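# Insert keyed shaft into loose gearbox bore

## Task

Lower the shaft's narrow end into the gearbox bore from above until its shoulder rests on the bore's top edge. The gearbox is not fixed and must stay upright on its output flange. The clearance is tight. The shaft carries two aligned keys, and the key on the narrow end may enter only the keyway slot cut in the bore wall. The shaft must stay seated without the robot holding it. Finally release the shaft and withdraw the hand.

## Robot and tools

Robot: a single six-joint arm ending in a five-finger right hand. Joint limits (rad): shoulder pan -3.142..3.142, shoulder lift, wrist 1, wrist 2, wrist 3 each -6.283..6.283, elbow 0..3.142. Joint load limits: 141 N m for pan, lift and elbow; 26.3 N m for each wrist joint, and the weight of a held part counts toward them.

Frames. Scene frame: origin on the table surface under the arm base, +z up, +y to the left when facing along +x. The hand point sits 0.05 m in front of the palm, at the spot where index pad and thumb tip meet in a pinch. Its own axes: +z runs along straightened fingers, +y points out of the palm, +x runs across the palm toward the little finger. Straight fingers extend 0.06-0.07 m past the point in +z. Across the palm the hand spans 0.08 m on the little-finger side; on the thumb side 0.02 m with the thumb swung in front, otherwise up to 0.09 m. A wrist bracket on the little-finger side reaches 0.03 m beyond the point in +y and 0.11 m across the palm; it can collide.

A row (used by execute_actions and move) is 14 numbers, each in [-1, 1], in this order: dx, dy, dz, rx, ry, rz, little, ring, middle, index, thumb_bend, thumb_turn, force_limit, speed. The first six are an offset, not a pose: a displacement and rotation vector in the hand point's own axes, with 1.0 equal to 0.6 m or 180 degrees. The six motor numbers are absolute targets: -1 open/straight, +1 fully curled; for thumb_turn -1 is beside the palm and +1 opposite the fingers. A pinch is roughly index +0.22, thumb_bend +0.75, thumb_turn +0.57. force_limit maps linearly from about 0 N (-1) to 10 N (+1) at the fingertip, 15 N for the two thumb motors, and only stops closing motion. speed maps from near zero (-1) to full (+1); full speed covers a finger's travel in 0.6 s. Close at speed -0.9 or below for a soft grip. A wrap grip with the thumb fully in front holds objects 0.035-0.08 m wide; turn the thumb before reaching the object.

execute_actions(actions): a list of actions; each action is a list of up to 15 rows, each row lasting one 1/30 s step; fewer rows means the last row repeats until 15 steps (0.5 s) pass. Every row's offset is counted from the hand point's measured pose when that action began (for the first action of a call, the pose last reported), never from the previous row. Each step the command is clipped to within 100 mm and 16 degrees of the measured pose, so big moves need several actions. An empty list just returns the current state and images.

move(target, speed, stop_force, blocking): target is one row whose offset is counted from the pose in the latest result that shows one; the hand point travels a straight line there over 0.5-10 s. speed in m/s, 0.002-0.5 (default 0.25); rotation is capped at twice that in rad/s. stop_force in N, 9-40, optional: the path halts when the wrist sensor sees that much extra push opposite the motion for two steps, then backs up two steps and holds. Only trust it with slow speed and no rotation; omit it when backing off something you press on. It is refused in the first 0.2 s and cannot combine with blocking=false. blocking=false returns after 0.5 s while motion continues; poll with wait(0), and other motion commands are refused until it ends. The path ignores obstacles. The extra result line gives the ending (done, contact, held, off_target, moving, fault) and limits (paced = pose clipped; held = some steps blocked, after which the arm may rush).

wait(seconds): 0-10, arm keeps its last command. stop(): brakes a running move. zoom_image(camera, region): camera "cam_wrist", region [x0, y0, x1, y1] in pixels of the 504x504 image, at most 504 by 504. show_instructions(): shows the reference images. finished_scene(scene): integer number of the scene to end; irreversible, and the goal must hold afterward.

Results: end_effector_position (m) and end_effector_quat_wxyz in the scene frame, velocities, joint positions and torques (noisy, offset, nonzero even in free air), Hand target (where the controller is heading), hand_measured, hand_stopped_by (moving, target, force, stalled, fault), hand_load_n (positive when pushed open; near zero means grip lost), hand_force_limit, hand_speed, and Wrist force/torque in hand axes (pointing from the contact back into the arm; offset up to ~4 N, noise up to 2.4 N, saturates near 50 N; "no reading" is harmless). "pose unreachable" means the clearance check altered the command. Wrist camera: K=[[402.71,0,251.352],[0,402.71,253.806],[0,0,1]], slightly uncertain.

Hazards: the arm is stiff, so commanding even slightly into a firm surface can fault it; contact torque at a joint limit or any external force of 150 N stops the arm for 10 s. Approach slowly, with stop_force, and insert gently since the fit is tight. Rotate the shaft so its keys line up with the keyway before lowering. Do not tip or shove the loose gearbox, drop the shaft, or knock anything off the table; objects may get brief random nudges. Holding loads heats motors; at 85 °C the arm brakes for minutes. Release and lift clear before finishing.

Each tool is called after ">>>" in YAML: its name, and indented under it one key for each argument.

Reference images:

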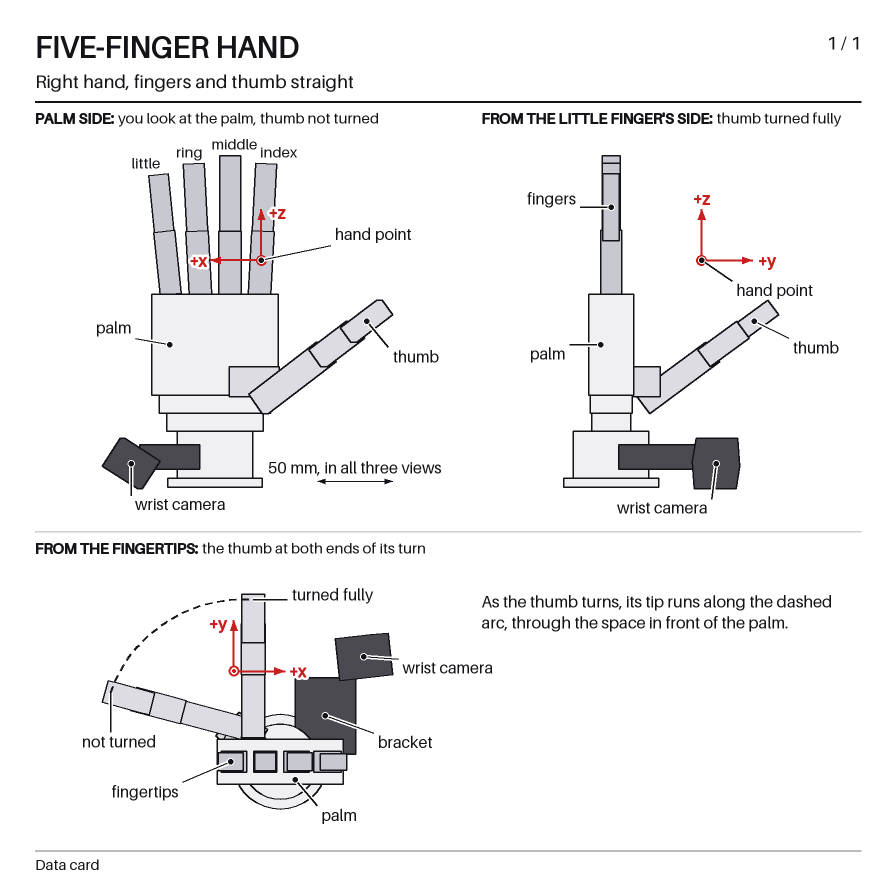

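## Session

I'll start by checking the current state of the scene.

>>> execute_actions:
  actions: []

Scene clock: 0.00 s.
end_effector_position=(+0.6487, -0.1705, +0.2712) hand_measured=(-1.000, -1.000, -1.000, -1.000, -1.000, -1.000) hand_load_n=(+0.0, +0.0, +0.0, +0.0, +0.0, +0.0) hand_stopped_by=(target, target, target, target, target, target) hand_force_limit=0.00 hand_speed=-0.80 end_effector_quat_wxyz=(+0.037, +0.524, +0.847, +0.077) end_effector_velocity=(-0.000, -0.000, -0.001) end_effector_angular_velocity=(+0.001, +0.003, -0.000)
Joint positions: [-0.61  -0.886  0.84   1.542  1.412 -1.032]
Joint velocities: [-0.     0.001  0.001  0.     0.001  0.   ]
Joint torques (N m, as the arm reports them, + toward a larger angle): no reading
Motor temperatures (°C, as the motors report them): [28 29 27 36 29 39]
Wrist force (N, on the end effector, along its own x y z axes, offset not removed): no reading
Wrist torque (N m, same axes, about the end effector's origin, offset not removed): no reading
Hand target: +0.649, -0.171, +0.271; +0.037, +0.524, +0.847, +0.077

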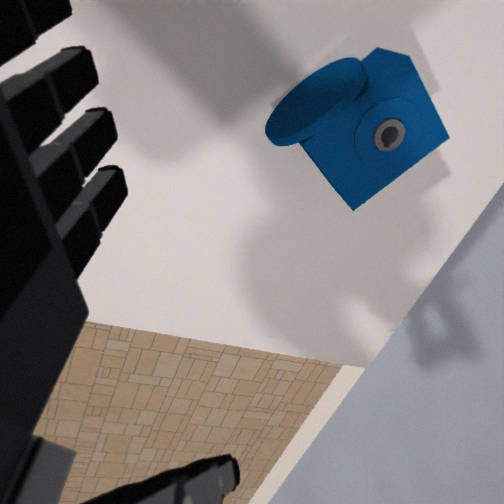

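>>> zoom_image:
  camera: "cam_wrist"
  region: [250, 30, 470, 220]

Region (250, 30, 470, 220) of cam_wrist's 504x504 image, scaled by 2.291, with more detail than that image has; it fills the top 435 rows of this view, and the rest is white.

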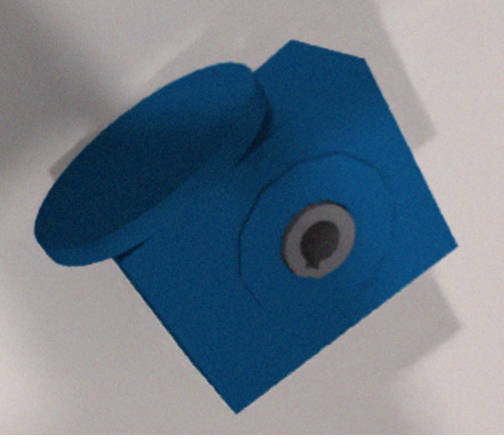

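>>> move:
  target: [0.3715, -0.0295, -0.3845, 0.0385, 0.1837, 0.0322, -1, -1, -1, -1, -1, -1, 0, -0.8]
  speed: 0.25

Scene clock: 20.17 s.
end_effector_position=(+0.5000, -0.0003, +0.4992) hand_measured=(-1.000, -1.000, -1.000, -1.000, -1.000, -1.000) hand_load_n=(+0.0, +0.0, +0.0, +0.0, +0.0, +0.0) hand_stopped_by=(target, target, target, target, target, target) hand_force_limit=0.00 hand_speed=-0.80 end_effector_quat_wxyz=(-0.241, +0.523, +0.799, +0.174) end_effector_velocity=(-0.002, +0.002, +0.002) end_effector_angular_velocity=(+0.003, +0.002, +0.002)
Joint positions: [-0.577 -1.082  0.744  2.402  1.211 -1.044]
Joint velocities: [ 0.    -0.004  0.003  0.005 -0.001 -0.002]
Joint torques (N m, as the arm reports them, + toward a larger angle): [  8.71 -46.86 -10.37   4.54  -2.44  -1.95]
Motor temperatures (°C, as the motors report them): [28 29 27 36 29 39]
Wrist force (N, on the end effector, along its own x y z axes, offset not removed): [-1.9 -1.6 1.1]
Wrist torque (N m, same axes, about the end effector's origin, offset not removed): [-0.17 0.13 -0.09]
Hand target: +0.500, -0.000, +0.499; -0.241, +0.523, +0.799, +0.174
Off the commanded pose: 0.001 m, 0 deg.
move: done
camera_calibration (this result's frames):
cam_wrist: T_world_to_cam=[[0.940946, 0.338555, 0.00073281, -0.473501], [0.338552, -0.940944, 0.00247301, -0.179445], [0.00152678, -0.00207887, -0.999997, 0.627412], [0, 0, 0, 1]] pos_world=[0.505333, -0.00723753, 0.6282]

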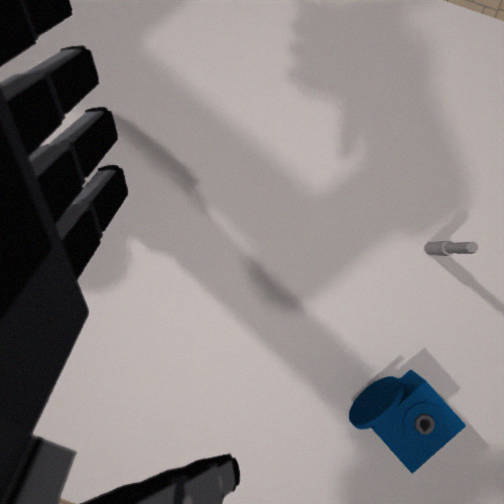

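>>> zoom_image:
  camera: "cam_wrist"
  region: [400, 200, 500, 300]

Region (400, 200, 500, 300) of cam_wrist's 504x504 image, scaled by 5.040, with more detail than that image has.

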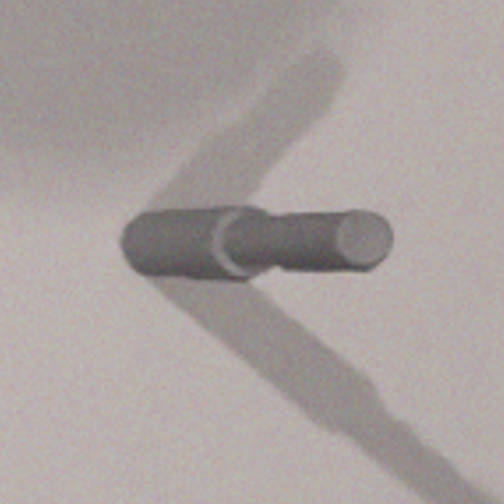

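>>> zoom_image:
  camera: "cam_wrist"
  region: [340, 340, 480, 480]

Region (340, 340, 480, 480) of cam_wrist's 504x504 image, scaled by 3.600, with more detail than that image has.

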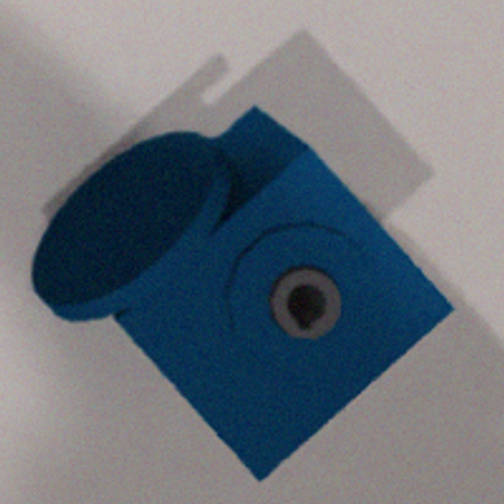

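>>> move:
  target: [-0.3155, 0.4722, 0.4037, -0.3308, -0.0152, 0.4807, -1, -1, -1, -1, -1, -1, 0, -0.8]
  speed: 0.3

Scene clock: 143.90 s.
end_effector_position=(+0.7751, +0.0959, +0.1997) hand_measured=(-1.000, -1.000, -1.000, -1.000, -1.000, -1.000) hand_load_n=(+0.0, +0.0, +0.0, +0.0, +0.0, +0.0) hand_stopped_by=(target, target, target, target, target, target) hand_force_limit=0.00 hand_speed=-0.80 end_effector_quat_wxyz=(-0.008, +0.952, +0.072, +0.298) end_effector_velocity=(+0.001, +0.000, -0.001) end_effector_angular_velocity=(-0.002, +0.015, -0.012)
Joint positions: [-0.018 -0.622  0.459  1.125  1.523  1.454]
Joint velocities: [ 0.003  0.034 -0.063  0.043  0.01   0.012]
Joint torques (N m, as the arm reports them, + toward a larger angle): [  9.01 -49.48 -30.12   2.99   1.67   2.51]
Motor temperatures (°C, as the motors report them): [28 29 27 36 29 39]
Wrist force (N, on the end effector, along its own x y z axes, offset not removed): [-2.5 -1.9 -1.1]
Wrist torque (N m, same axes, about the end effector's origin, offset not removed): [-0.18 0.23 -0.29]
Hand target: +0.775, +0.096, +0.200; -0.007, +0.952, +0.071, +0.297
Off the commanded pose: 0.001 m, 0 deg.
move: done
camera_calibration (this result's frames):
cam_wrist: T_world_to_cam=[[0.0839498, -0.996466, 0.00289518, 0.0271192], [-0.99647, -0.0839487, 0.000503219, 0.771657], [-0.000258394, -0.00292721, -0.999996, 0.329251], [0, 0, 0, 1]] pos_world=[0.766741, 0.0927667, 0.328783]

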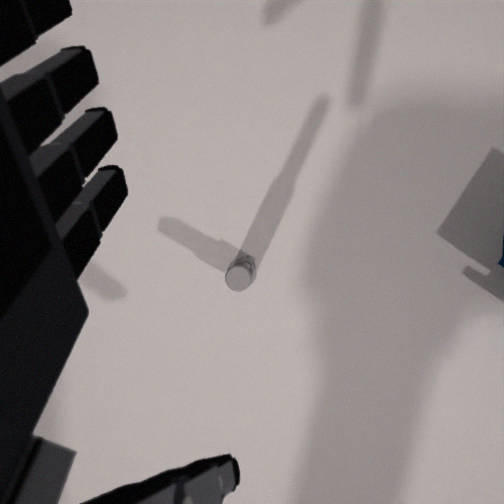

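>>> zoom_image:
  camera: "cam_wrist"
  region: [200, 230, 280, 310]

Region (200, 230, 280, 310) of cam_wrist's 504x504 image, scaled by 6.300, with more detail than that image has.

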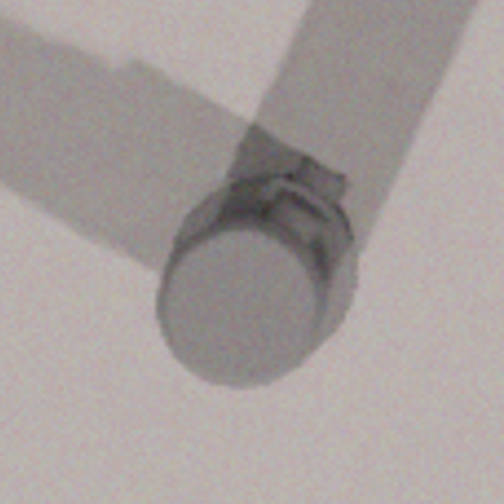

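>>> move:
  target: [-0.0385, -0.0092, -0.0073, -0.2671, 0.2805, 0.1496, -1, -1, -0.3, -0.3, 0.2, 1.0, 0, 0.5]
  speed: 0.25

Scene clock: 216.30 s.
end_effector_position=(+0.7581, +0.0978, +0.1918) hand_measured=(-1.000, -1.000, -0.300, -0.300, +0.200, +1.000) hand_load_n=(+0.0, +0.0, +0.0, +0.0, +0.0, +0.0) hand_stopped_by=(target, target, target, target, target, target) hand_force_limit=0.00 hand_speed=0.50 end_effector_quat_wxyz=(+0.204, +0.766, -0.189, +0.579) end_effector_velocity=(+0.000, +0.000, -0.001) end_effector_angular_velocity=(+0.001, -0.000, +0.000)
Joint positions: [ 0.2   -0.795  1.053  0.092  2.355  1.729]
Joint velocities: [-0.     0.001 -0.001 -0.    -0.     0.001]
Joint torques (N m, as the arm reports them, + toward a larger angle): [ -5.62 -59.5  -30.79   1.68  -1.62   2.49]
Motor temperatures (°C, as the motors report them): [28 29 27 36 29 39]
Wrist force (N, on the end effector, along its own x y z axes, offset not removed): [-1.6 -2.0 0.3]
Wrist torque (N m, same axes, about the end effector's origin, offset not removed): [-0.23 0.09 -0.13]
Hand target: +0.758, +0.098, +0.192; +0.204, +0.766, -0.189, +0.579
Off the commanded pose: 0.005 m, 20 deg; orientation clipped at the last step of the last action.
move: held; limits=paced,held; held on 23 of 88 steps, including the last
pose unreachable: on one or more control steps of this call, first in action 0 (counted from 0), an arm could not follow its commanded pose, so it was not sent that pose on those steps. On the call's last step it was still not sent that pose. It may still have moved: this result reports where it is.
cause: the commanded pose would bring two parts of the arm too close to each other (joints 4 (wrist 1) to 6 (wrist 3) lie between them).
camera_calibration (this result's frames):
cam_wrist: T_world_to_cam=[[-0.550268, -0.834146, 0.0375024, 0.488783], [-0.642634, 0.394399, -0.656865, 0.56586], [0.53313, -0.385552, -0.753075, -0.0929611], [0, 0, 0, 1]] pos_world=[0.682163, 0.1487, 0.283356]

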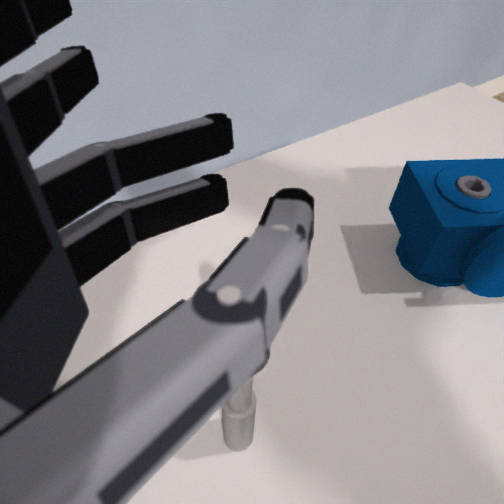

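>>> move:
  target: [-0.0052, 0.0025, -0.0071, 0.0419, 0.0811, 0.0251, -1, -1, 0.1, 0.1, 0.65, 1.0, 0, 0.5]
  speed: 0.2

Scene clock: 236.17 s.
end_effector_position=(+0.7530, +0.0990, +0.1898) hand_measured=(-1.000, -1.000, +0.100, +0.100, +0.650, +1.000) hand_load_n=(+0.0, +0.0, +0.0, +0.0, +0.0, +0.0) hand_stopped_by=(target, target, target, target, target, target) hand_force_limit=0.00 hand_speed=0.50 end_effector_quat_wxyz=(+0.153, +0.691, -0.153, +0.690) end_effector_velocity=(+0.000, -0.000, -0.001) end_effector_angular_velocity=(-0.006, -0.012, +0.007)
Joint positions: [ 0.183 -0.94   1.446 -0.509  2.227  1.572]
Joint velocities: [-0.002 -0.002  0.017 -0.031 -0.01  -0.01 ]
Joint torques (N m, as the arm reports them, + toward a larger angle): [ -6.55 -53.15 -11.2   -3.16  -1.86  -1.79]
Motor temperatures (°C, as the motors report them): [28 29 27 36 29 39]
Wrist force (N, on the end effector, along its own x y z axes, offset not removed): [-0.7 -0.7 0.7]
Wrist torque (N m, same axes, about the end effector's origin, offset not removed): [-0.08 0.04 -0.07]
Hand target: +0.753, +0.099, +0.190; +0.153, +0.691, -0.153, +0.690
Off the commanded pose: 0.000 m, 0 deg.
move: done
camera_calibration (this result's frames):
cam_wrist: T_world_to_cam=[[-0.433092, -0.899238, -0.0616688, 0.4241], [-0.492478, 0.29338, -0.819386, 0.488653], [0.754915, -0.324499, -0.569916, -0.299099], [0, 0, 0, 1]] pos_world=[0.650119, 0.140948, 0.256088]

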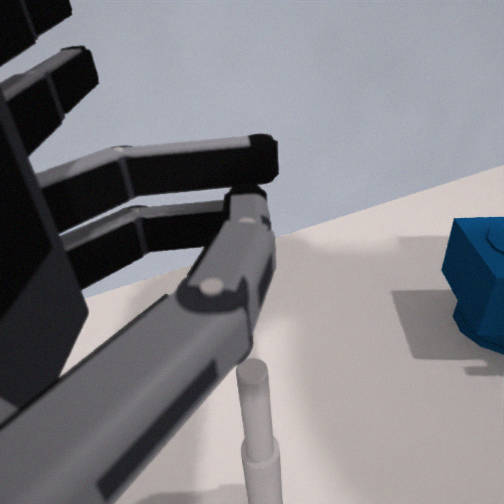

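>>> zoom_image:
  camera: "cam_wrist"
  region: [180, 344, 340, 504]

Region (180, 344, 340, 504) of cam_wrist's 504x504 image, scaled by 3.150, with more detail than that image has.

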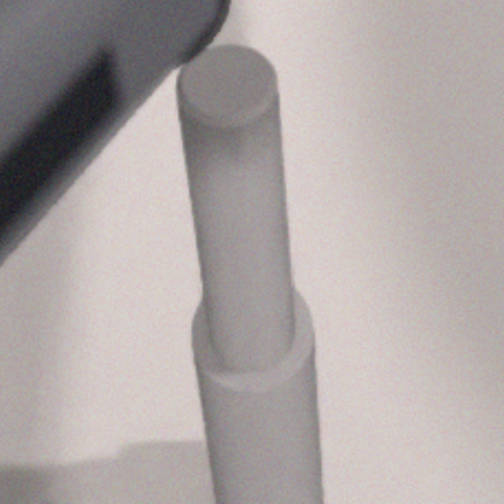

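>>> execute_actions:
  actions:
    - [[0, 0, 0, 0, 0, 0, -1, -1, 0.6, 0.6, 0.65, 1.0, -0.7, -0.3]]
    - [[0, 0, 0, 0, 0, 0, -1, -1, 0.6, 0.6, 0.65, 1.0, -0.7, -0.3]]

Scene clock: 255.53 s.
end_effector_position=(+0.7530, +0.0990, +0.1898) hand_measured=(-1.000, -1.000, +0.248, +0.250, +0.650, +1.000) hand_load_n=(+0.0, +0.0, +8.5, +5.5, +1.0, +0.0) hand_stopped_by=(target, target, force, force, target, target) hand_force_limit=-0.70 hand_speed=-0.30 end_effector_quat_wxyz=(+0.153, +0.691, -0.153, +0.690) end_effector_velocity=(+0.000, +0.000, +0.002) end_effector_angular_velocity=(+0.001, -0.003, +0.000)
Joint positions: [ 0.183 -0.94   1.446 -0.509  2.227  1.572]
Joint velocities: [-0.    -0.002 -0.001 -0.    -0.     0.   ]
Joint torques (N m, as the arm reports them, + toward a larger angle): [  8.29 -39.45 -27.42   0.1    1.49   1.92]
Motor temperatures (°C, as the motors report them): [28 29 27 36 29 39]
Wrist force (N, on the end effector, along its own x y z axes, offset not removed): [-1.7 -0.6 -0.9]
Wrist torque (N m, same axes, about the end effector's origin, offset not removed): [-0.01 0.20 -0.08]
Hand target: +0.753, +0.099, +0.190; +0.153, +0.691, -0.153, +0.690
Off the commanded pose: 0.000 m, 0 deg.
camera_calibration (this result's frames):
cam_wrist: T_world_to_cam=[[-0.433091, -0.899238, -0.0616609, 0.424081], [-0.492467, 0.293368, -0.819397, 0.488643], [0.754922, -0.324508, -0.569901, -0.299112], [0, 0, 0, 1]] pos_world=[0.650113, 0.140933, 0.256078]

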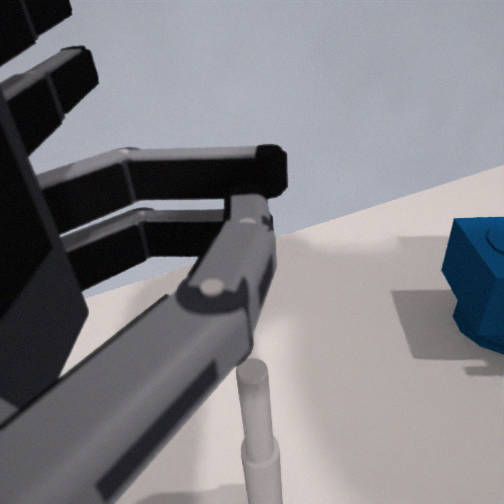

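>>> move:
  target: [-0.0913, -0.0055, -0.0173, 0, 0, 0, -1, -1, -0.25, -0.25, 0.65, 1.0, -0.7, 0.3]
  speed: 0.1

Scene clock: 264.03 s.
end_effector_position=(+0.7450, +0.1064, +0.1354) hand_measured=(-1.000, -1.000, -0.250, -0.250, +0.650, +1.000) hand_load_n=(+0.0, +0.0, +0.0, +0.0, +0.0, +0.0) hand_stopped_by=(target, target, target, target, target, target) hand_force_limit=-0.70 hand_speed=0.30 end_effector_quat_wxyz=(+0.153, +0.691, -0.153, +0.690) end_effector_velocity=(-0.001, -0.000, -0.003) end_effector_angular_velocity=(+0.000, +0.001, -0.001)
Joint positions: [ 0.198 -0.879  1.501 -0.625  2.242  1.572]
Joint velocities: [ 0.     0.003  0.003 -0.005  0.001  0.   ]
Joint torques (N m, as the arm reports them, + toward a larger angle): [  8.28 -38.4  -10.25  -3.44   1.87  -2.15]
Motor temperatures (°C, as the motors report them): [28 29 27 36 29 39]
Wrist force (N, on the end effector, along its own x y z axes, offset not removed): [-1.3 -1.9 0.2]
Wrist torque (N m, same axes, about the end effector's origin, offset not removed): [-0.30 0.07 -0.10]
Hand target: +0.745, +0.106, +0.135; +0.153, +0.691, -0.153, +0.690
Off the commanded pose: 0.000 m, 0 deg.
move: done
camera_calibration (this result's frames):
cam_wrist: T_world_to_cam=[[-0.433103, -0.899234, -0.0616438, 0.423934], [-0.492502, 0.293376, -0.819373, 0.437951], [0.754893, -0.324514, -0.569936, -0.321696], [0, 0, 0, 1]] pos_world=[0.642145, 0.148337, 0.201632]

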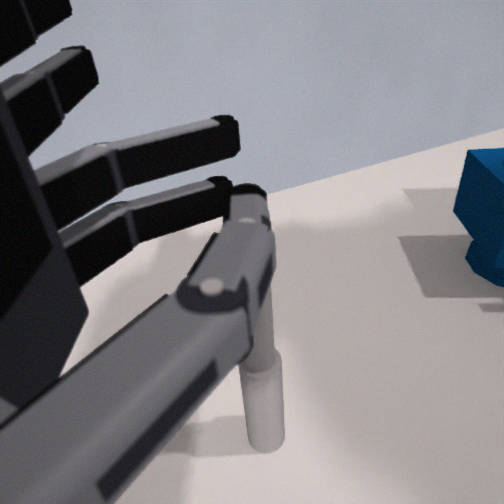

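>>> zoom_image:
  camera: "cam_wrist"
  region: [190, 310, 340, 460]

Region (190, 310, 340, 460) of cam_wrist's 504x504 image, scaled by 3.360, with more detail than that image has.

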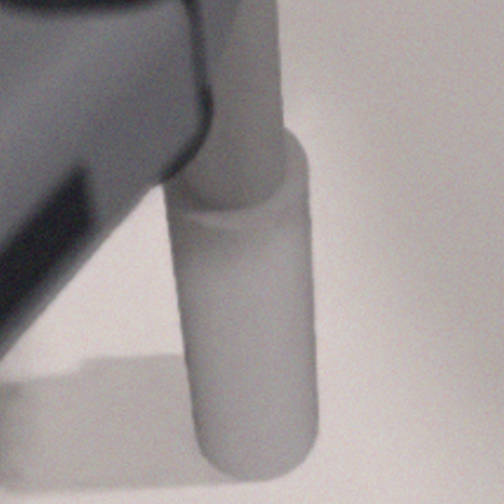

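>>> move:
  target: [-0.05, 0, -0.0083, 0, 0, 0, -1, -1, -0.35, -0.35, 0.65, 1.0, -0.7, 0.3]
  speed: 0.04

Scene clock: 272.67 s.
end_effector_position=(+0.7406, +0.1085, +0.1057) hand_measured=(-1.000, -1.000, -0.350, -0.350, +0.650, +1.000) hand_load_n=(+0.0, +0.0, +0.0, +0.0, +0.0, +0.0) hand_stopped_by=(target, target, target, target, target, target) hand_force_limit=-0.70 hand_speed=0.30 end_effector_quat_wxyz=(+0.153, +0.691, -0.154, +0.690) end_effector_velocity=(-0.000, +0.000, -0.004) end_effector_angular_velocity=(-0.001, +0.002, +0.001)
Joint positions: [ 0.203 -0.842  1.527 -0.688  2.247  1.572]
Joint velocities: [ 0.     0.005  0.002 -0.006 -0.    -0.   ]
Joint torques (N m, as the arm reports them, + toward a larger angle): [  9.26 -41.28 -10.87  -3.71   1.8   -2.25]
Motor temperatures (°C, as the motors report them): [28 30 27 36 29 39]
Wrist force (N, on the end effector, along its own x y z axes, offset not removed): [-0.6 -0.9 0.4]
Wrist torque (N m, same axes, about the end effector's origin, offset not removed): [-0.09 -0.05 -0.01]
Hand target: +0.741, +0.109, +0.105; +0.153, +0.691, -0.153, +0.690
Off the commanded pose: 0.000 m, 0 deg.
move: done
camera_calibration (this result's frames):
cam_wrist: T_world_to_cam=[[-0.433106, -0.899223, -0.0617882, 0.422097], [-0.492467, 0.293494, -0.819352, 0.41074], [0.754914, -0.324438, -0.569951, -0.334588], [0, 0, 0, 1]] pos_world=[0.637674, 0.150456, 0.171923]

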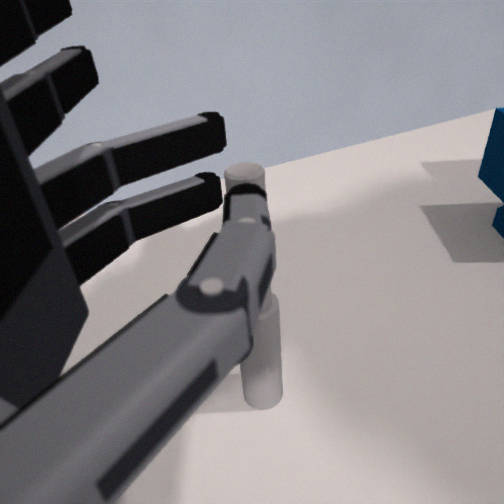

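>>> zoom_image:
  camera: "cam_wrist"
  region: [150, 100, 350, 420]

Region (150, 100, 350, 420) of cam_wrist's 504x504 image, scaled by 1.575, with more detail than that image has; it fills the left 315 columns of this view, and the rest is white.

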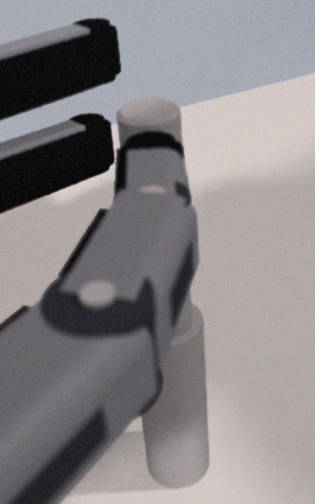

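>>> move:
  target: [-0.038, 0, 0.005, 0, 0, 0, -1, -1, -0.35, -0.35, 0.65, 1.0, -0.7, 0.3]
  speed: 0.03

Scene clock: 284.03 s.
end_effector_position=(+0.7431, +0.1073, +0.0831) hand_measured=(-1.000, -1.000, -0.350, -0.350, +0.650, +1.000) hand_load_n=(+0.0, +0.0, +0.0, +0.0, +0.0, +0.0) hand_stopped_by=(target, target, target, target, target, target) hand_force_limit=-0.70 hand_speed=0.30 end_effector_quat_wxyz=(+0.153, +0.691, -0.153, +0.690) end_effector_velocity=(+0.001, -0.000, -0.002) end_effector_angular_velocity=(+0.001, -0.001, -0.000)
Joint positions: [ 0.2   -0.804  1.528 -0.726  2.244  1.572]
Joint velocities: [-0.     0.005 -0.002 -0.004 -0.     0.001]
Joint torques (N m, as the arm reports them, + toward a larger angle): [ -5.66 -38.3  -26.72  -2.99  -1.99   1.49]
Motor temperatures (°C, as the motors report them): [28 30 27 36 29 39]
Wrist force (N, on the end effector, along its own x y z axes, offset not removed): [-0.9 -1.8 0.3]
Wrist torque (N m, same axes, about the end effector's origin, offset not removed): [-0.24 -0.03 -0.11]
Hand target: +0.743, +0.107, +0.083; +0.153, +0.691, -0.154, +0.690
Off the commanded pose: 0.000 m, 0 deg.
move: done
camera_calibration (this result's frames):
cam_wrist: T_world_to_cam=[[-0.433122, -0.899223, -0.0616734, 0.420706], [-0.492672, 0.293489, -0.81923, 0.393982], [0.754771, -0.324442, -0.570139, -0.349719], [0, 0, 0, 1]] pos_world=[0.640279, 0.149216, 0.14932]

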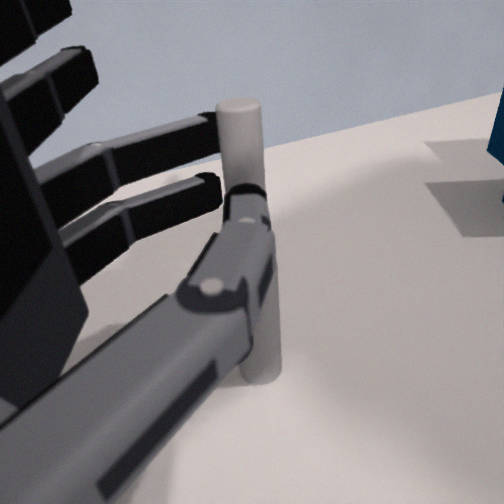

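>>> execute_actions:
  actions:
    - [[0, 0, 0.003, 0, 0, 0, -1, -1, -0.12, -0.12, 0.65, 1.0, -0.85, -0.6]]
    - [[0, 0, 0, 0, 0, 0, -1, -1, -0.12, -0.12, 0.65, 1.0, -0.85, -0.6]]

Scene clock: 287.97 s.
end_effector_position=(+0.7448, +0.1066, +0.0831) hand_measured=(-1.000, -1.000, -0.130, -0.120, +0.650, +1.000) hand_load_n=(+0.0, +0.0, +0.0, +0.0, +0.0, +0.0) hand_stopped_by=(target, target, force, target, target, target) hand_force_limit=-0.85 hand_speed=-0.60 end_effector_quat_wxyz=(+0.153, +0.691, -0.153, +0.690) end_effector_velocity=(+0.000, +0.000, +0.001) end_effector_angular_velocity=(-0.001, -0.000, +0.000)
Joint positions: [ 0.198 -0.802  1.524 -0.724  2.242  1.572]
Joint velocities: [-0.    -0.001 -0.001  0.001 -0.    -0.001]
Joint torques (N m, as the arm reports them, + toward a larger angle): [ -3.21 -42.55 -24.52   0.28  -1.8    1.39]
Motor temperatures (°C, as the motors report them): [28 30 27 36 29 39]
Wrist force (N, on the end effector, along its own x y z axes, offset not removed): [-1.5 -2.4 0.4]
Wrist torque (N m, same axes, about the end effector's origin, offset not removed): [-0.31 0.07 -0.15]
Hand target: +0.745, +0.107, +0.083; +0.153, +0.691, -0.153, +0.690
Off the commanded pose: 0.000 m, 0 deg.
camera_calibration (this result's frames):
cam_wrist: T_world_to_cam=[[-0.433124, -0.899225, -0.0616203, 0.420724], [-0.492686, 0.293448, -0.819236, 0.395008], [0.75476, -0.324472, -0.570136, -0.351164], [0, 0, 0, 1]] pos_world=[0.641886, 0.148469, 0.149319]

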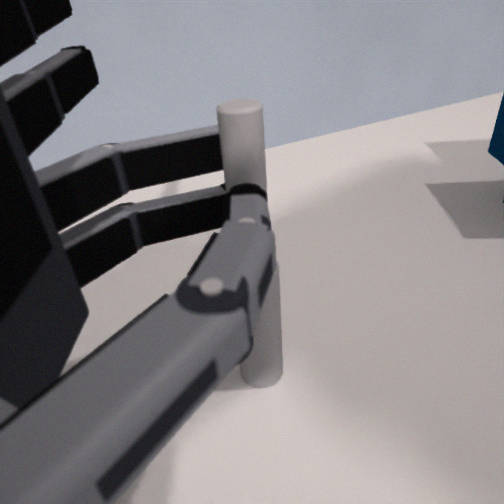

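>>> execute_actions:
  actions:
    - [[0, 0, 0.002, 0, 0, 0, -1, -1, -0.12, -0.12, 0.65, 1.0, -0.85, -0.6], [0, 0, 0.003, 0, 0, 0, -1, -1, -0.12, -0.12, 0.65, 1.0, -0.85, -0.6], [0, 0, 0.004, 0, 0, 0, -1, -1, -0.12, -0.12, 0.65, 1.0, -0.85, -0.6], [0, 0, 0.005, 0, 0, 0, -1, -1, -0.12, -0.12, 0.65, 1.0, -0.85, -0.6]]
    - [[0, 0, 0, 0, 0, 0, -1, -1, -0.12, -0.12, 0.65, 1.0, -0.85, -0.6]]

Scene clock: 291.87 s.
end_effector_position=(+0.7474, +0.1053, +0.0830) hand_measured=(-1.000, -1.000, -0.130, -0.120, +0.650, +1.000) hand_load_n=(+0.0, +0.0, +0.0, +0.0, +0.0, +0.0) hand_stopped_by=(target, target, force, target, target, target) hand_force_limit=-0.85 hand_speed=-0.60 end_effector_quat_wxyz=(+0.153, +0.691, -0.153, +0.689) end_effector_velocity=(-0.000, -0.000, +0.000) end_effector_angular_velocity=(-0.001, -0.001, -0.001)
Joint positions: [ 0.195 -0.798  1.517 -0.721  2.239  1.572]
Joint velocities: [-0.    -0.001  0.001 -0.001  0.001 -0.001]
Joint torques (N m, as the arm reports them, + toward a larger angle): [ -0.17 -49.4  -19.68  -0.14  -1.1    2.12]
Motor temperatures (°C, as the motors report them): [28 30 27 36 29 39]
Wrist force (N, on the end effector, along its own x y z axes, offset not removed): [-1.7 -1.7 0.4]
Wrist torque (N m, same axes, about the end effector's origin, offset not removed): [-0.19 0.15 -0.16]
Hand target: +0.747, +0.105, +0.083; +0.153, +0.691, -0.153, +0.689
Off the commanded pose: 0.000 m, 0 deg.
camera_calibration (this result's frames):
cam_wrist: T_world_to_cam=[[-0.433116, -0.899231, -0.0616038, 0.420752], [-0.492702, 0.293434, -0.819232, 0.396679], [0.754755, -0.32447, -0.570144, -0.353559], [0, 0, 0, 1]] pos_world=[0.64453, 0.147235, 0.149313]

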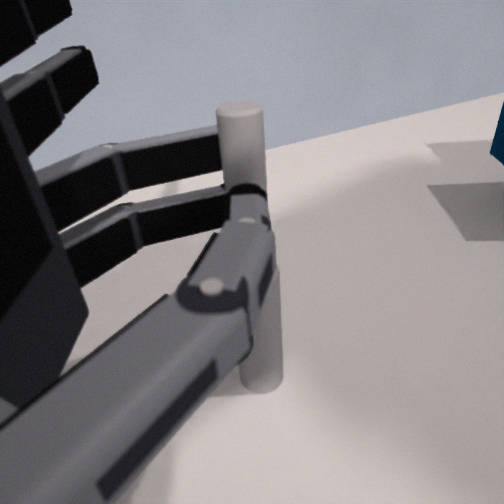

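>>> execute_actions:
  actions:
    - [[0, 0, 0.002, 0, 0, 0, -1, -1, -0.12, -0.12, 0.65, 1.0, -0.85, -0.6], [0, 0, 0.003, 0, 0, 0, -1, -1, -0.12, -0.12, 0.65, 1.0, -0.85, -0.6], [0, 0, 0.004, 0, 0, 0, -1, -1, -0.12, -0.12, 0.65, 1.0, -0.85, -0.6], [0, 0, 0.005, 0, 0, 0, -1, -1, -0.12, -0.12, 0.65, 1.0, -0.85, -0.6], [0, 0, 0.0065, 0, 0, 0, -1, -1, -0.12, -0.12, 0.65, 1.0, -0.85, -0.6]]
    - [[0, 0, 0, 0, 0, 0, -1, -1, -0.12, -0.12, 0.65, 1.0, -0.85, -0.6]]

Scene clock: 300.30 s.
end_effector_position=(+0.7508, +0.1037, +0.0830) hand_measured=(-1.000, -1.000, -0.130, -0.120, +0.650, +1.000) hand_load_n=(+0.0, +0.0, +0.0, +0.0, +0.0, +0.0) hand_stopped_by=(target, target, force, target, target, target) hand_force_limit=-0.85 hand_speed=-0.60 end_effector_quat_wxyz=(+0.153, +0.691, -0.153, +0.689) end_effector_velocity=(-0.000, +0.000, -0.000) end_effector_angular_velocity=(+0.001, +0.000, -0.000)
Joint positions: [ 0.191 -0.794  1.508 -0.716  2.235  1.572]
Joint velocities: [ 0.     0.     0.001 -0.001  0.     0.001]
Joint torques (N m, as the arm reports them, + toward a larger angle): [  3.4  -54.01 -14.52  -0.62  -0.5    1.96]
Motor temperatures (°C, as the motors report them): [28 30 27 36 29 39]
Wrist force (N, on the end effector, along its own x y z axes, offset not removed): [-1.4 -2.1 0.6]
Wrist torque (N m, same axes, about the end effector's origin, offset not removed): [-0.26 0.15 -0.19]
Hand target: +0.751, +0.104, +0.083; +0.153, +0.691, -0.153, +0.689
Off the commanded pose: 0.000 m, 0 deg.
camera_calibration (this result's frames):
cam_wrist: T_world_to_cam=[[-0.433107, -0.899236, -0.0615957, 0.420789], [-0.492715, 0.293426, -0.819227, 0.398833], [0.754752, -0.324463, -0.570152, -0.356657], [0, 0, 0, 1]] pos_world=[0.647945, 0.145639, 0.149305]

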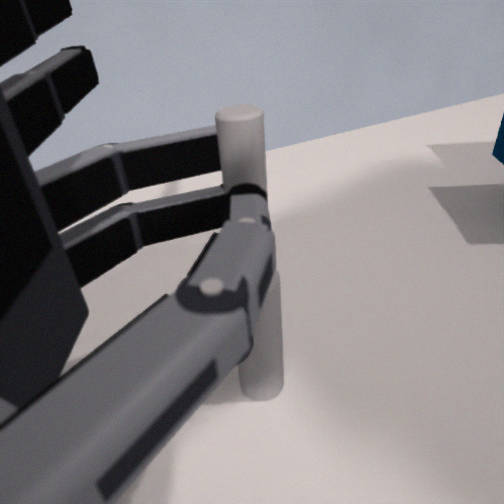

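>>> execute_actions:
  actions:
    - [[0, 0, 0.002, 0, 0, 0, -1, -1, 0.3, 0.3, 0.65, 1.0, -0.3, -0.85]]
    - [[0, 0, 0, 0, 0, 0, -1, -1, 0.3, 0.3, 0.65, 1.0, -0.3, -0.85]]
    - [[0, 0, 0, 0, 0, 0, -1, -1, 0.3, 0.3, 0.65, 1.0, -0.3, -0.85]]

Scene clock: 303.57 s.
end_effector_position=(+0.7519, +0.1032, +0.0830) hand_measured=(-1.000, -1.000, +0.220, +0.230, +0.650, +1.000) hand_load_n=(+0.0, +0.0, +0.0, +0.0, +0.0, +0.0) hand_stopped_by=(target, target, moving, moving, target, target) hand_force_limit=-0.30 hand_speed=-0.85 end_effector_quat_wxyz=(+0.153, +0.691, -0.153, +0.689) end_effector_velocity=(-0.000, -0.000, +0.000) end_effector_angular_velocity=(+0.002, -0.002, -0.001)
Joint positions: [ 0.19  -0.793  1.506 -0.715  2.234  1.572]
Joint velocities: [ 0.    -0.     0.    -0.001  0.001  0.002]
Joint torques (N m, as the arm reports them, + toward a larger angle): [ -4.01 -43.26 -23.9    0.28  -1.52  -0.09]
Motor temperatures (°C, as the motors report them): [28 30 27 36 29 39]
Wrist force (N, on the end effector, along its own x y z axes, offset not removed): [-1.5 -1.3 0.7]
Wrist torque (N m, same axes, about the end effector's origin, offset not removed): [-0.14 0.08 -0.10]
Hand target: +0.752, +0.103, +0.083; +0.153, +0.691, -0.153, +0.689
Off the commanded pose: 0.000 m, 0 deg.
camera_calibration (this result's frames):
cam_wrist: T_world_to_cam=[[-0.433091, -0.899244, -0.0615867, 0.420795], [-0.492729, 0.293413, -0.819223, 0.399508], [0.754752, -0.324453, -0.570158, -0.357622], [0, 0, 0, 1]] pos_world=[0.649007, 0.145146, 0.1493]

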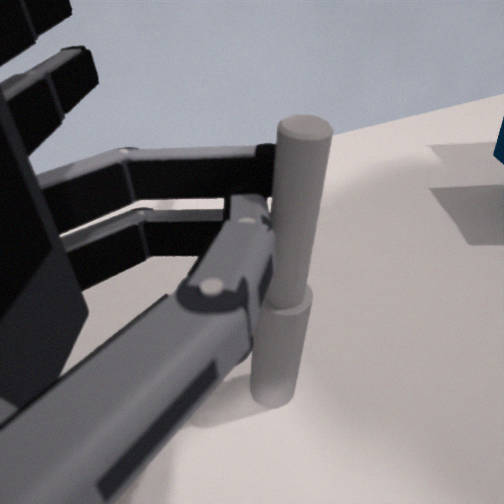

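>>> execute_actions:
  actions:
    - [[0, 0, 0, 0, 0, 0, -1, -1, -0.4, -0.4, 0.65, 1.0, -0.3, 0.0]]

Scene clock: 305.43 s.
end_effector_position=(+0.7519, +0.1032, +0.0830) hand_measured=(-1.000, -1.000, -0.398, -0.396, +0.650, +1.000) hand_load_n=(+0.0, +0.0, +0.0, +0.0, +0.0, +0.0) hand_stopped_by=(target, target, moving, moving, target, target) hand_force_limit=-0.30 hand_speed=0.00 end_effector_quat_wxyz=(+0.153, +0.691, -0.153, +0.689) end_effector_velocity=(-0.000, +0.000, -0.000) end_effector_angular_velocity=(+0.002, -0.001, +0.000)
Joint positions: [ 0.19  -0.793  1.506 -0.715  2.234  1.572]
Joint velocities: [ 0.    -0.     0.001 -0.     0.     0.003]
Joint torques (N m, as the arm reports them, + toward a larger angle): [ -3.47 -43.61 -24.09   0.31  -1.56   0.06]
Motor temperatures (°C, as the motors report them): [28 30 27 36 29 39]
Wrist force (N, on the end effector, along its own x y z axes, offset not removed): [-0.9 -1.6 0.7]
Wrist torque (N m, same axes, about the end effector's origin, offset not removed): [-0.16 0.00 -0.04]
Hand target: +0.752, +0.103, +0.083; +0.153, +0.691, -0.153, +0.689
Off the commanded pose: 0.000 m, 0 deg.
camera_calibration (this result's frames):
cam_wrist: T_world_to_cam=[[-0.433091, -0.899244, -0.0615867, 0.420795], [-0.492729, 0.293413, -0.819223, 0.399508], [0.754752, -0.324453, -0.570158, -0.357622], [0, 0, 0, 1]] pos_world=[0.649008, 0.145145, 0.149301]

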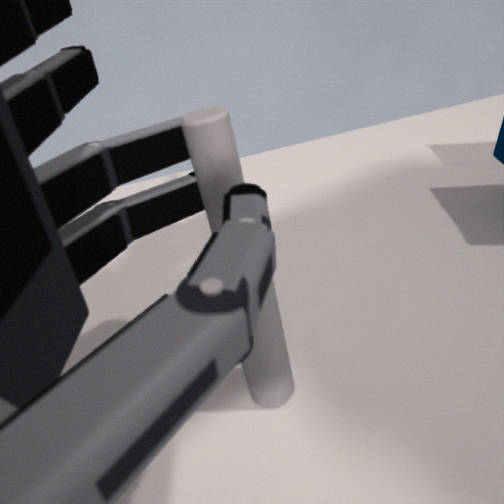

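>>> wait:
  seconds: 1.0

Scene clock: 307.10 s.
end_effector_position=(+0.7519, +0.1032, +0.0830) hand_measured=(-1.000, -1.000, -0.400, -0.400, +0.650, +1.000) hand_load_n=(+0.0, +0.0, +0.0, +0.0, +0.0, +0.0) hand_stopped_by=(target, target, target, target, target, target) hand_force_limit=-0.30 hand_speed=0.00 end_effector_quat_wxyz=(+0.153, +0.691, -0.153, +0.689) end_effector_velocity=(+0.000, -0.000, +0.001) end_effector_angular_velocity=(+0.000, -0.001, -0.001)
Joint positions: [ 0.19  -0.793  1.506 -0.715  2.234  1.572]
Joint velocities: [-0.    -0.001 -0.001  0.     0.001 -0.   ]
Joint torques (N m, as the arm reports them, + toward a larger angle): [ -3.51 -43.95 -24.35   0.29  -1.6    0.07]
Motor temperatures (°C, as the motors report them): [28 30 27 36 29 39]
Wrist force (N, on the end effector, along its own x y z axes, offset not removed): [-0.8 -2.7 -0.2]
Wrist torque (N m, same axes, about the end effector's origin, offset not removed): [-0.31 -0.01 -0.09]
Hand target: +0.752, +0.103, +0.083; +0.153, +0.691, -0.153, +0.689
Off the commanded pose: 0.000 m, 0 deg.
wait: 1.00 s; at rest from the start
camera_calibration (this result's frames):
cam_wrist: T_world_to_cam=[[-0.433091, -0.899244, -0.0615869, 0.420795], [-0.492729, 0.293413, -0.819224, 0.399508], [0.754752, -0.324453, -0.570158, -0.357622], [0, 0, 0, 1]] pos_world=[0.649008, 0.145146, 0.149301]

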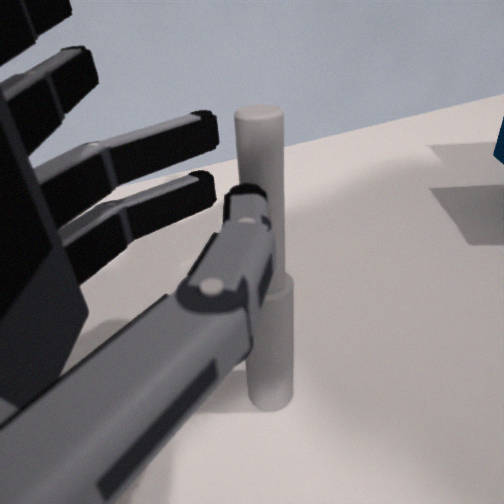

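>>> execute_actions:
  actions:
    - [[0, 0, -0.005, 0, 0, 0, -1, -1, -0.4, -0.4, 0.9, 1.0, -0.3, 0.0]]
    - [[0, 0.006, 0, 0, 0, 0, -1, -1, -0.4, -0.4, 0.9, 1.0, -0.3, 0.0], [0, 0.012, 0, 0, 0, 0, -1, -1, -0.4, -0.4, 0.9, 1.0, -0.3, 0.0], [0, 0.018, 0, 0, 0, 0, -1, -1, -0.4, -0.4, 0.9, 1.0, -0.3, 0.0], [0, 0.022, 0, 0, 0, 0, -1, -1, -0.4, -0.4, 0.9, 1.0, -0.3, 0.0]]
    - [[0, 0, 0, 0, 0, 0, -1, -1, -0.4, -0.4, 0.9, 1.0, -0.3, 0.0]]

Scene clock: 324.07 s.
end_effector_position=(+0.7438, +0.0930, +0.0830) hand_measured=(-1.000, -1.000, -0.400, -0.400, +0.900, +1.000) hand_load_n=(+0.0, +0.0, +0.0, +0.0, +0.0, +0.0) hand_stopped_by=(target, target, target, target, target, target) hand_force_limit=-0.30 hand_speed=0.00 end_effector_quat_wxyz=(+0.153, +0.691, -0.154, +0.689) end_effector_velocity=(-0.000, +0.000, -0.001) end_effector_angular_velocity=(-0.000, +0.001, -0.001)
Joint positions: [ 0.176 -0.814  1.548 -0.736  2.22   1.573]
Joint velocities: [ 0.     0.001 -0.001  0.001  0.001  0.   ]
Joint torques (N m, as the arm reports them, + toward a larger angle): [  8.77 -39.24 -27.56   0.71   1.63   0.02]
Motor temperatures (°C, as the motors report them): [28 30 27 36 29 39]
Wrist force (N, on the end effector, along its own x y z axes, offset not removed): [-1.3 -0.2 1.6]
Wrist torque (N m, same axes, about the end effector's origin, offset not removed): [-0.06 0.01 -0.11]
Hand target: +0.744, +0.093, +0.083; +0.153, +0.691, -0.154, +0.689
Off the commanded pose: 0.000 m, 0 deg.
camera_calibration (this result's frames):
cam_wrist: T_world_to_cam=[[-0.433176, -0.899191, -0.0617578, 0.408143], [-0.492652, 0.293594, -0.819205, 0.398472], [0.754754, -0.324435, -0.570166, -0.35491], [0, 0, 0, 1]] pos_world=[0.640975, 0.134865, 0.149278]

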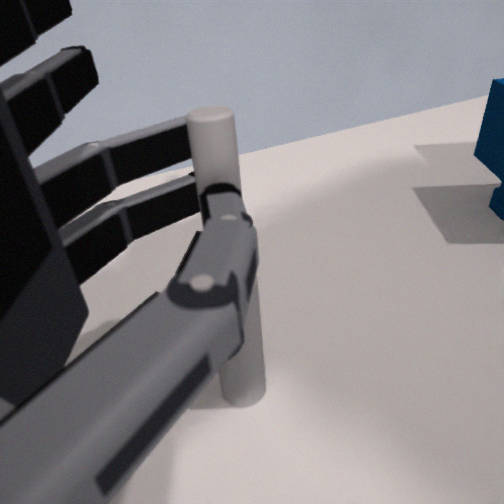

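>>> execute_actions:
  actions:
    - [[0, 0.004, 0, 0, 0, 0, -1, -1, -0.2, -0.2, 0.9, 1.0, -0.85, -0.5]]
    - [[0, 0, 0, 0, 0, 0, -1, -1, -0.2, -0.2, 0.9, 1.0, -0.85, -0.5]]

Scene clock: 328.60 s.
end_effector_position=(+0.7428, +0.0908, +0.0830) hand_measured=(-1.000, -1.000, -0.200, -0.200, +0.900, +1.000) hand_load_n=(+0.0, +0.0, +0.0, +0.0, +0.0, +0.0) hand_stopped_by=(target, target, target, target, target, target) hand_force_limit=-0.85 hand_speed=-0.50 end_effector_quat_wxyz=(+0.153, +0.691, -0.154, +0.689) end_effector_velocity=(-0.000, -0.000, -0.000) end_effector_angular_velocity=(+0.000, +0.001, -0.000)
Joint positions: [ 0.173 -0.817  1.554 -0.739  2.217  1.573]
Joint velocities: [-0.    -0.     0.     0.001  0.     0.   ]
Joint torques (N m, as the arm reports them, + toward a larger angle): [ -1.5  -50.11 -14.72  -2.56  -1.31   1.56]
Motor temperatures (°C, as the motors report them): [28 30 27 36 29 39]
Wrist force (N, on the end effector, along its own x y z axes, offset not removed): [-1.1 -1.9 1.3]
Wrist torque (N m, same axes, about the end effector's origin, offset not removed): [-0.29 -0.02 -0.18]
Hand target: +0.743, +0.091, +0.083; +0.153, +0.691, -0.154, +0.689
Off the commanded pose: 0.000 m, 0 deg.
camera_calibration (this result's frames):
cam_wrist: T_world_to_cam=[[-0.433175, -0.899192, -0.06175, 0.405797], [-0.492654, 0.293587, -0.819206, 0.398612], [0.754753, -0.324438, -0.570165, -0.354848], [0, 0, 0, 1]] pos_world=[0.639981, 0.132736, 0.149281]

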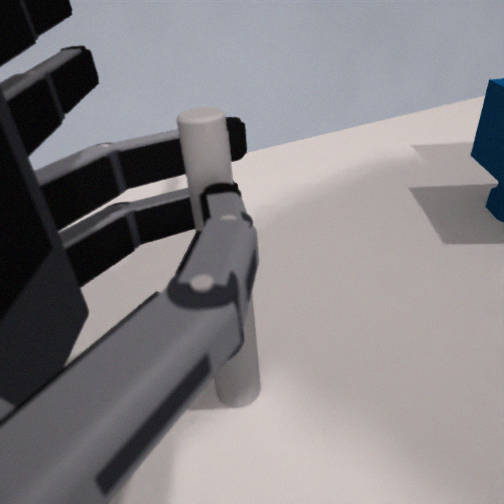

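>>> execute_actions:
  actions:
    - [[0, 0, 0, 0, 0, 0, -1, -1, -0.05, -0.05, 0.9, 1.0, -0.6, -0.85]]
    - [[0, 0, 0, 0, 0, 0, -1, -1, -0.05, -0.05, 0.9, 1.0, -0.6, -0.85]]

Scene clock: 331.33 s.
end_effector_position=(+0.7429, +0.0909, +0.0830) hand_measured=(-1.000, -1.000, -0.050, -0.050, +0.900, +1.000) hand_load_n=(+0.0, +0.0, +0.0, +0.0, +0.0, +0.0) hand_stopped_by=(target, target, target, target, target, target) hand_force_limit=-0.60 hand_speed=-0.85 end_effector_quat_wxyz=(+0.153, +0.691, -0.154, +0.690) end_effector_velocity=(+0.000, +0.000, +0.001) end_effector_angular_velocity=(+0.002, -0.002, -0.000)
Joint positions: [ 0.173 -0.817  1.554 -0.739  2.217  1.573]
Joint velocities: [-0.    -0.001 -0.    -0.    -0.     0.002]
Joint torques (N m, as the arm reports them, + toward a larger angle): [  4.65 -45.79 -21.48  -0.11   1.51   1.43]
Motor temperatures (°C, as the motors report them): [28 30 27 36 29 39]
Wrist force (N, on the end effector, along its own x y z axes, offset not removed): [0.2 -1.7 0.8]
Wrist torque (N m, same axes, about the end effector's origin, offset not removed): [-0.18 -0.13 -0.01]
Hand target: +0.743, +0.091, +0.083; +0.153, +0.691, -0.154, +0.690
Off the commanded pose: 0.000 m, 0 deg.
camera_calibration (this result's frames):
cam_wrist: T_world_to_cam=[[-0.433152, -0.899201, -0.0617717, 0.405814], [-0.492633, 0.293582, -0.819221, 0.398605], [0.75478, -0.324417, -0.570142, -0.354873], [0, 0, 0, 1]] pos_world=[0.639997, 0.132759, 0.149285]

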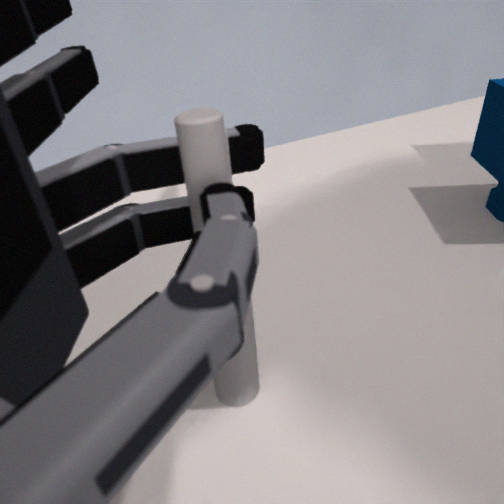

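>>> execute_actions:
  actions:
    - [[0, 0, 0, 0, 0, 0, -1, -1, 0.04, 0.04, 0.9, 1.0, -0.4, -0.88]]
    - [[0, 0, 0, 0, 0, 0, -1, -1, 0.04, 0.04, 0.9, 1.0, -0.4, -0.88]]

Scene clock: 333.77 s.
end_effector_position=(+0.7429, +0.0909, +0.0830) hand_measured=(-1.000, -1.000, -0.012, -0.012, +0.898, +1.000) hand_load_n=(+0.0, +0.0, +3.0, +3.5, +4.5, +0.0) hand_stopped_by=(target, target, force, force, target, target) hand_force_limit=-0.40 hand_speed=-0.88 end_effector_quat_wxyz=(+0.153, +0.691, -0.154, +0.690) end_effector_velocity=(+0.001, +0.000, -0.000) end_effector_angular_velocity=(+0.003, -0.003, -0.000)
Joint positions: [ 0.173 -0.817  1.554 -0.739  2.217  1.573]
Joint velocities: [-0.     0.001 -0.001 -0.002  0.     0.003]
Joint torques (N m, as the arm reports them, + toward a larger angle): [  4.5  -46.07 -21.46   0.01   1.53   1.4 ]
Motor temperatures (°C, as the motors report them): [28 30 27 36 29 39]
Wrist force (N, on the end effector, along its own x y z axes, offset not removed): [-1.2 -2.2 0.2]
Wrist torque (N m, same axes, about the end effector's origin, offset not removed): [-0.28 0.19 -0.09]
Hand target: +0.743, +0.091, +0.083; +0.153, +0.691, -0.154, +0.690
Off the commanded pose: 0.000 m, 0 deg.
camera_calibration (this result's frames):
cam_wrist: T_world_to_cam=[[-0.433152, -0.899201, -0.0617715, 0.405814], [-0.492633, 0.293582, -0.819221, 0.398605], [0.754779, -0.324417, -0.570142, -0.354873], [0, 0, 0, 1]] pos_world=[0.639997, 0.132759, 0.149285]

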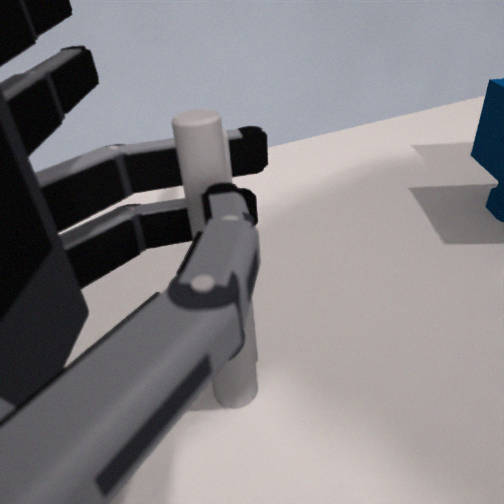

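>>> execute_actions:
  actions:
    - [[0, 0, 0, 0, 0, 0, -1, -1, 0.1, 0.1, 0.9, 1.0, 0.1, -0.9]]
    - [[0, 0, 0, 0, 0, 0, -1, -1, 0.1, 0.1, 0.9, 1.0, 0.1, -0.9]]

>>> zoom_image:
  camera: "cam_wrist"
  region: [130, 90, 330, 420]

Scene clock: 336.93 s.
end_effector_position=(+0.7429, +0.0909, +0.0830) hand_measured=(-1.000, -1.000, -0.002, -0.002, +0.896, +1.000) hand_load_n=(+0.0, +0.0, +6.0, +5.5, +5.5, +0.0) hand_stopped_by=(target, target, force, force, target, target) hand_force_limit=0.10 hand_speed=-0.90 end_effector_quat_wxyz=(+0.153, +0.691, -0.154, +0.690) end_effector_velocity=(+0.001, +0.000, +0.002) end_effector_angular_velocity=(+0.002, -0.005, +0.000)
Joint positions: [ 0.173 -0.817  1.554 -0.739  2.217  1.573]
Joint velocities: [ 0.    -0.001 -0.001 -0.002 -0.     0.001]
Joint torques (N m, as the arm reports them, + toward a larger angle): [  4.26 -46.41 -21.76  -0.07   1.53   1.4 ]
Motor temperatures (°C, as the motors report them): [28 30 27 36 29 39]
Wrist force (N, on the end effector, along its own x y z axes, offset not removed): [-2.0 -2.3 0.9]
Wrist torque (N m, same axes, about the end effector's origin, offset not removed): [-0.33 0.23 -0.10]
Hand target: +0.743, +0.091, +0.083; +0.153, +0.691, -0.154, +0.690
Off the commanded pose: 0.000 m, 0 deg.
camera_calibration (this result's frames):
cam_wrist: T_world_to_cam=[[-0.433152, -0.899201, -0.0617714, 0.405814], [-0.492633, 0.293582, -0.819221, 0.398605], [0.754779, -0.324417, -0.570142, -0.354873], [0, 0, 0, 1]] pos_world=[0.639997, 0.132759, 0.149285]

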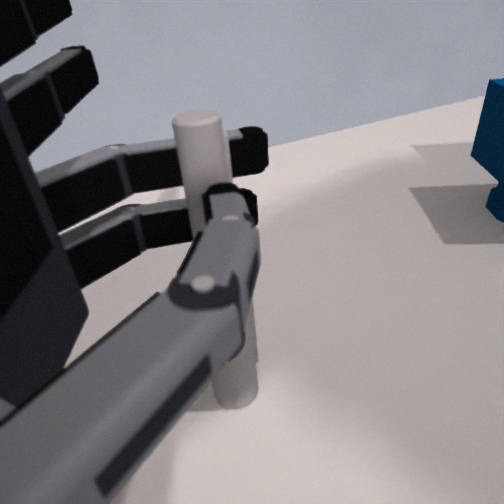

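Region (130, 90, 330, 420) of cam_wrist's 504x504 image, scaled by 1.527, with more detail than that image has; it fills the left 305 columns of this view, and the rest is white.

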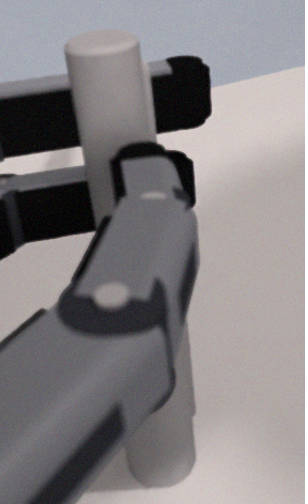

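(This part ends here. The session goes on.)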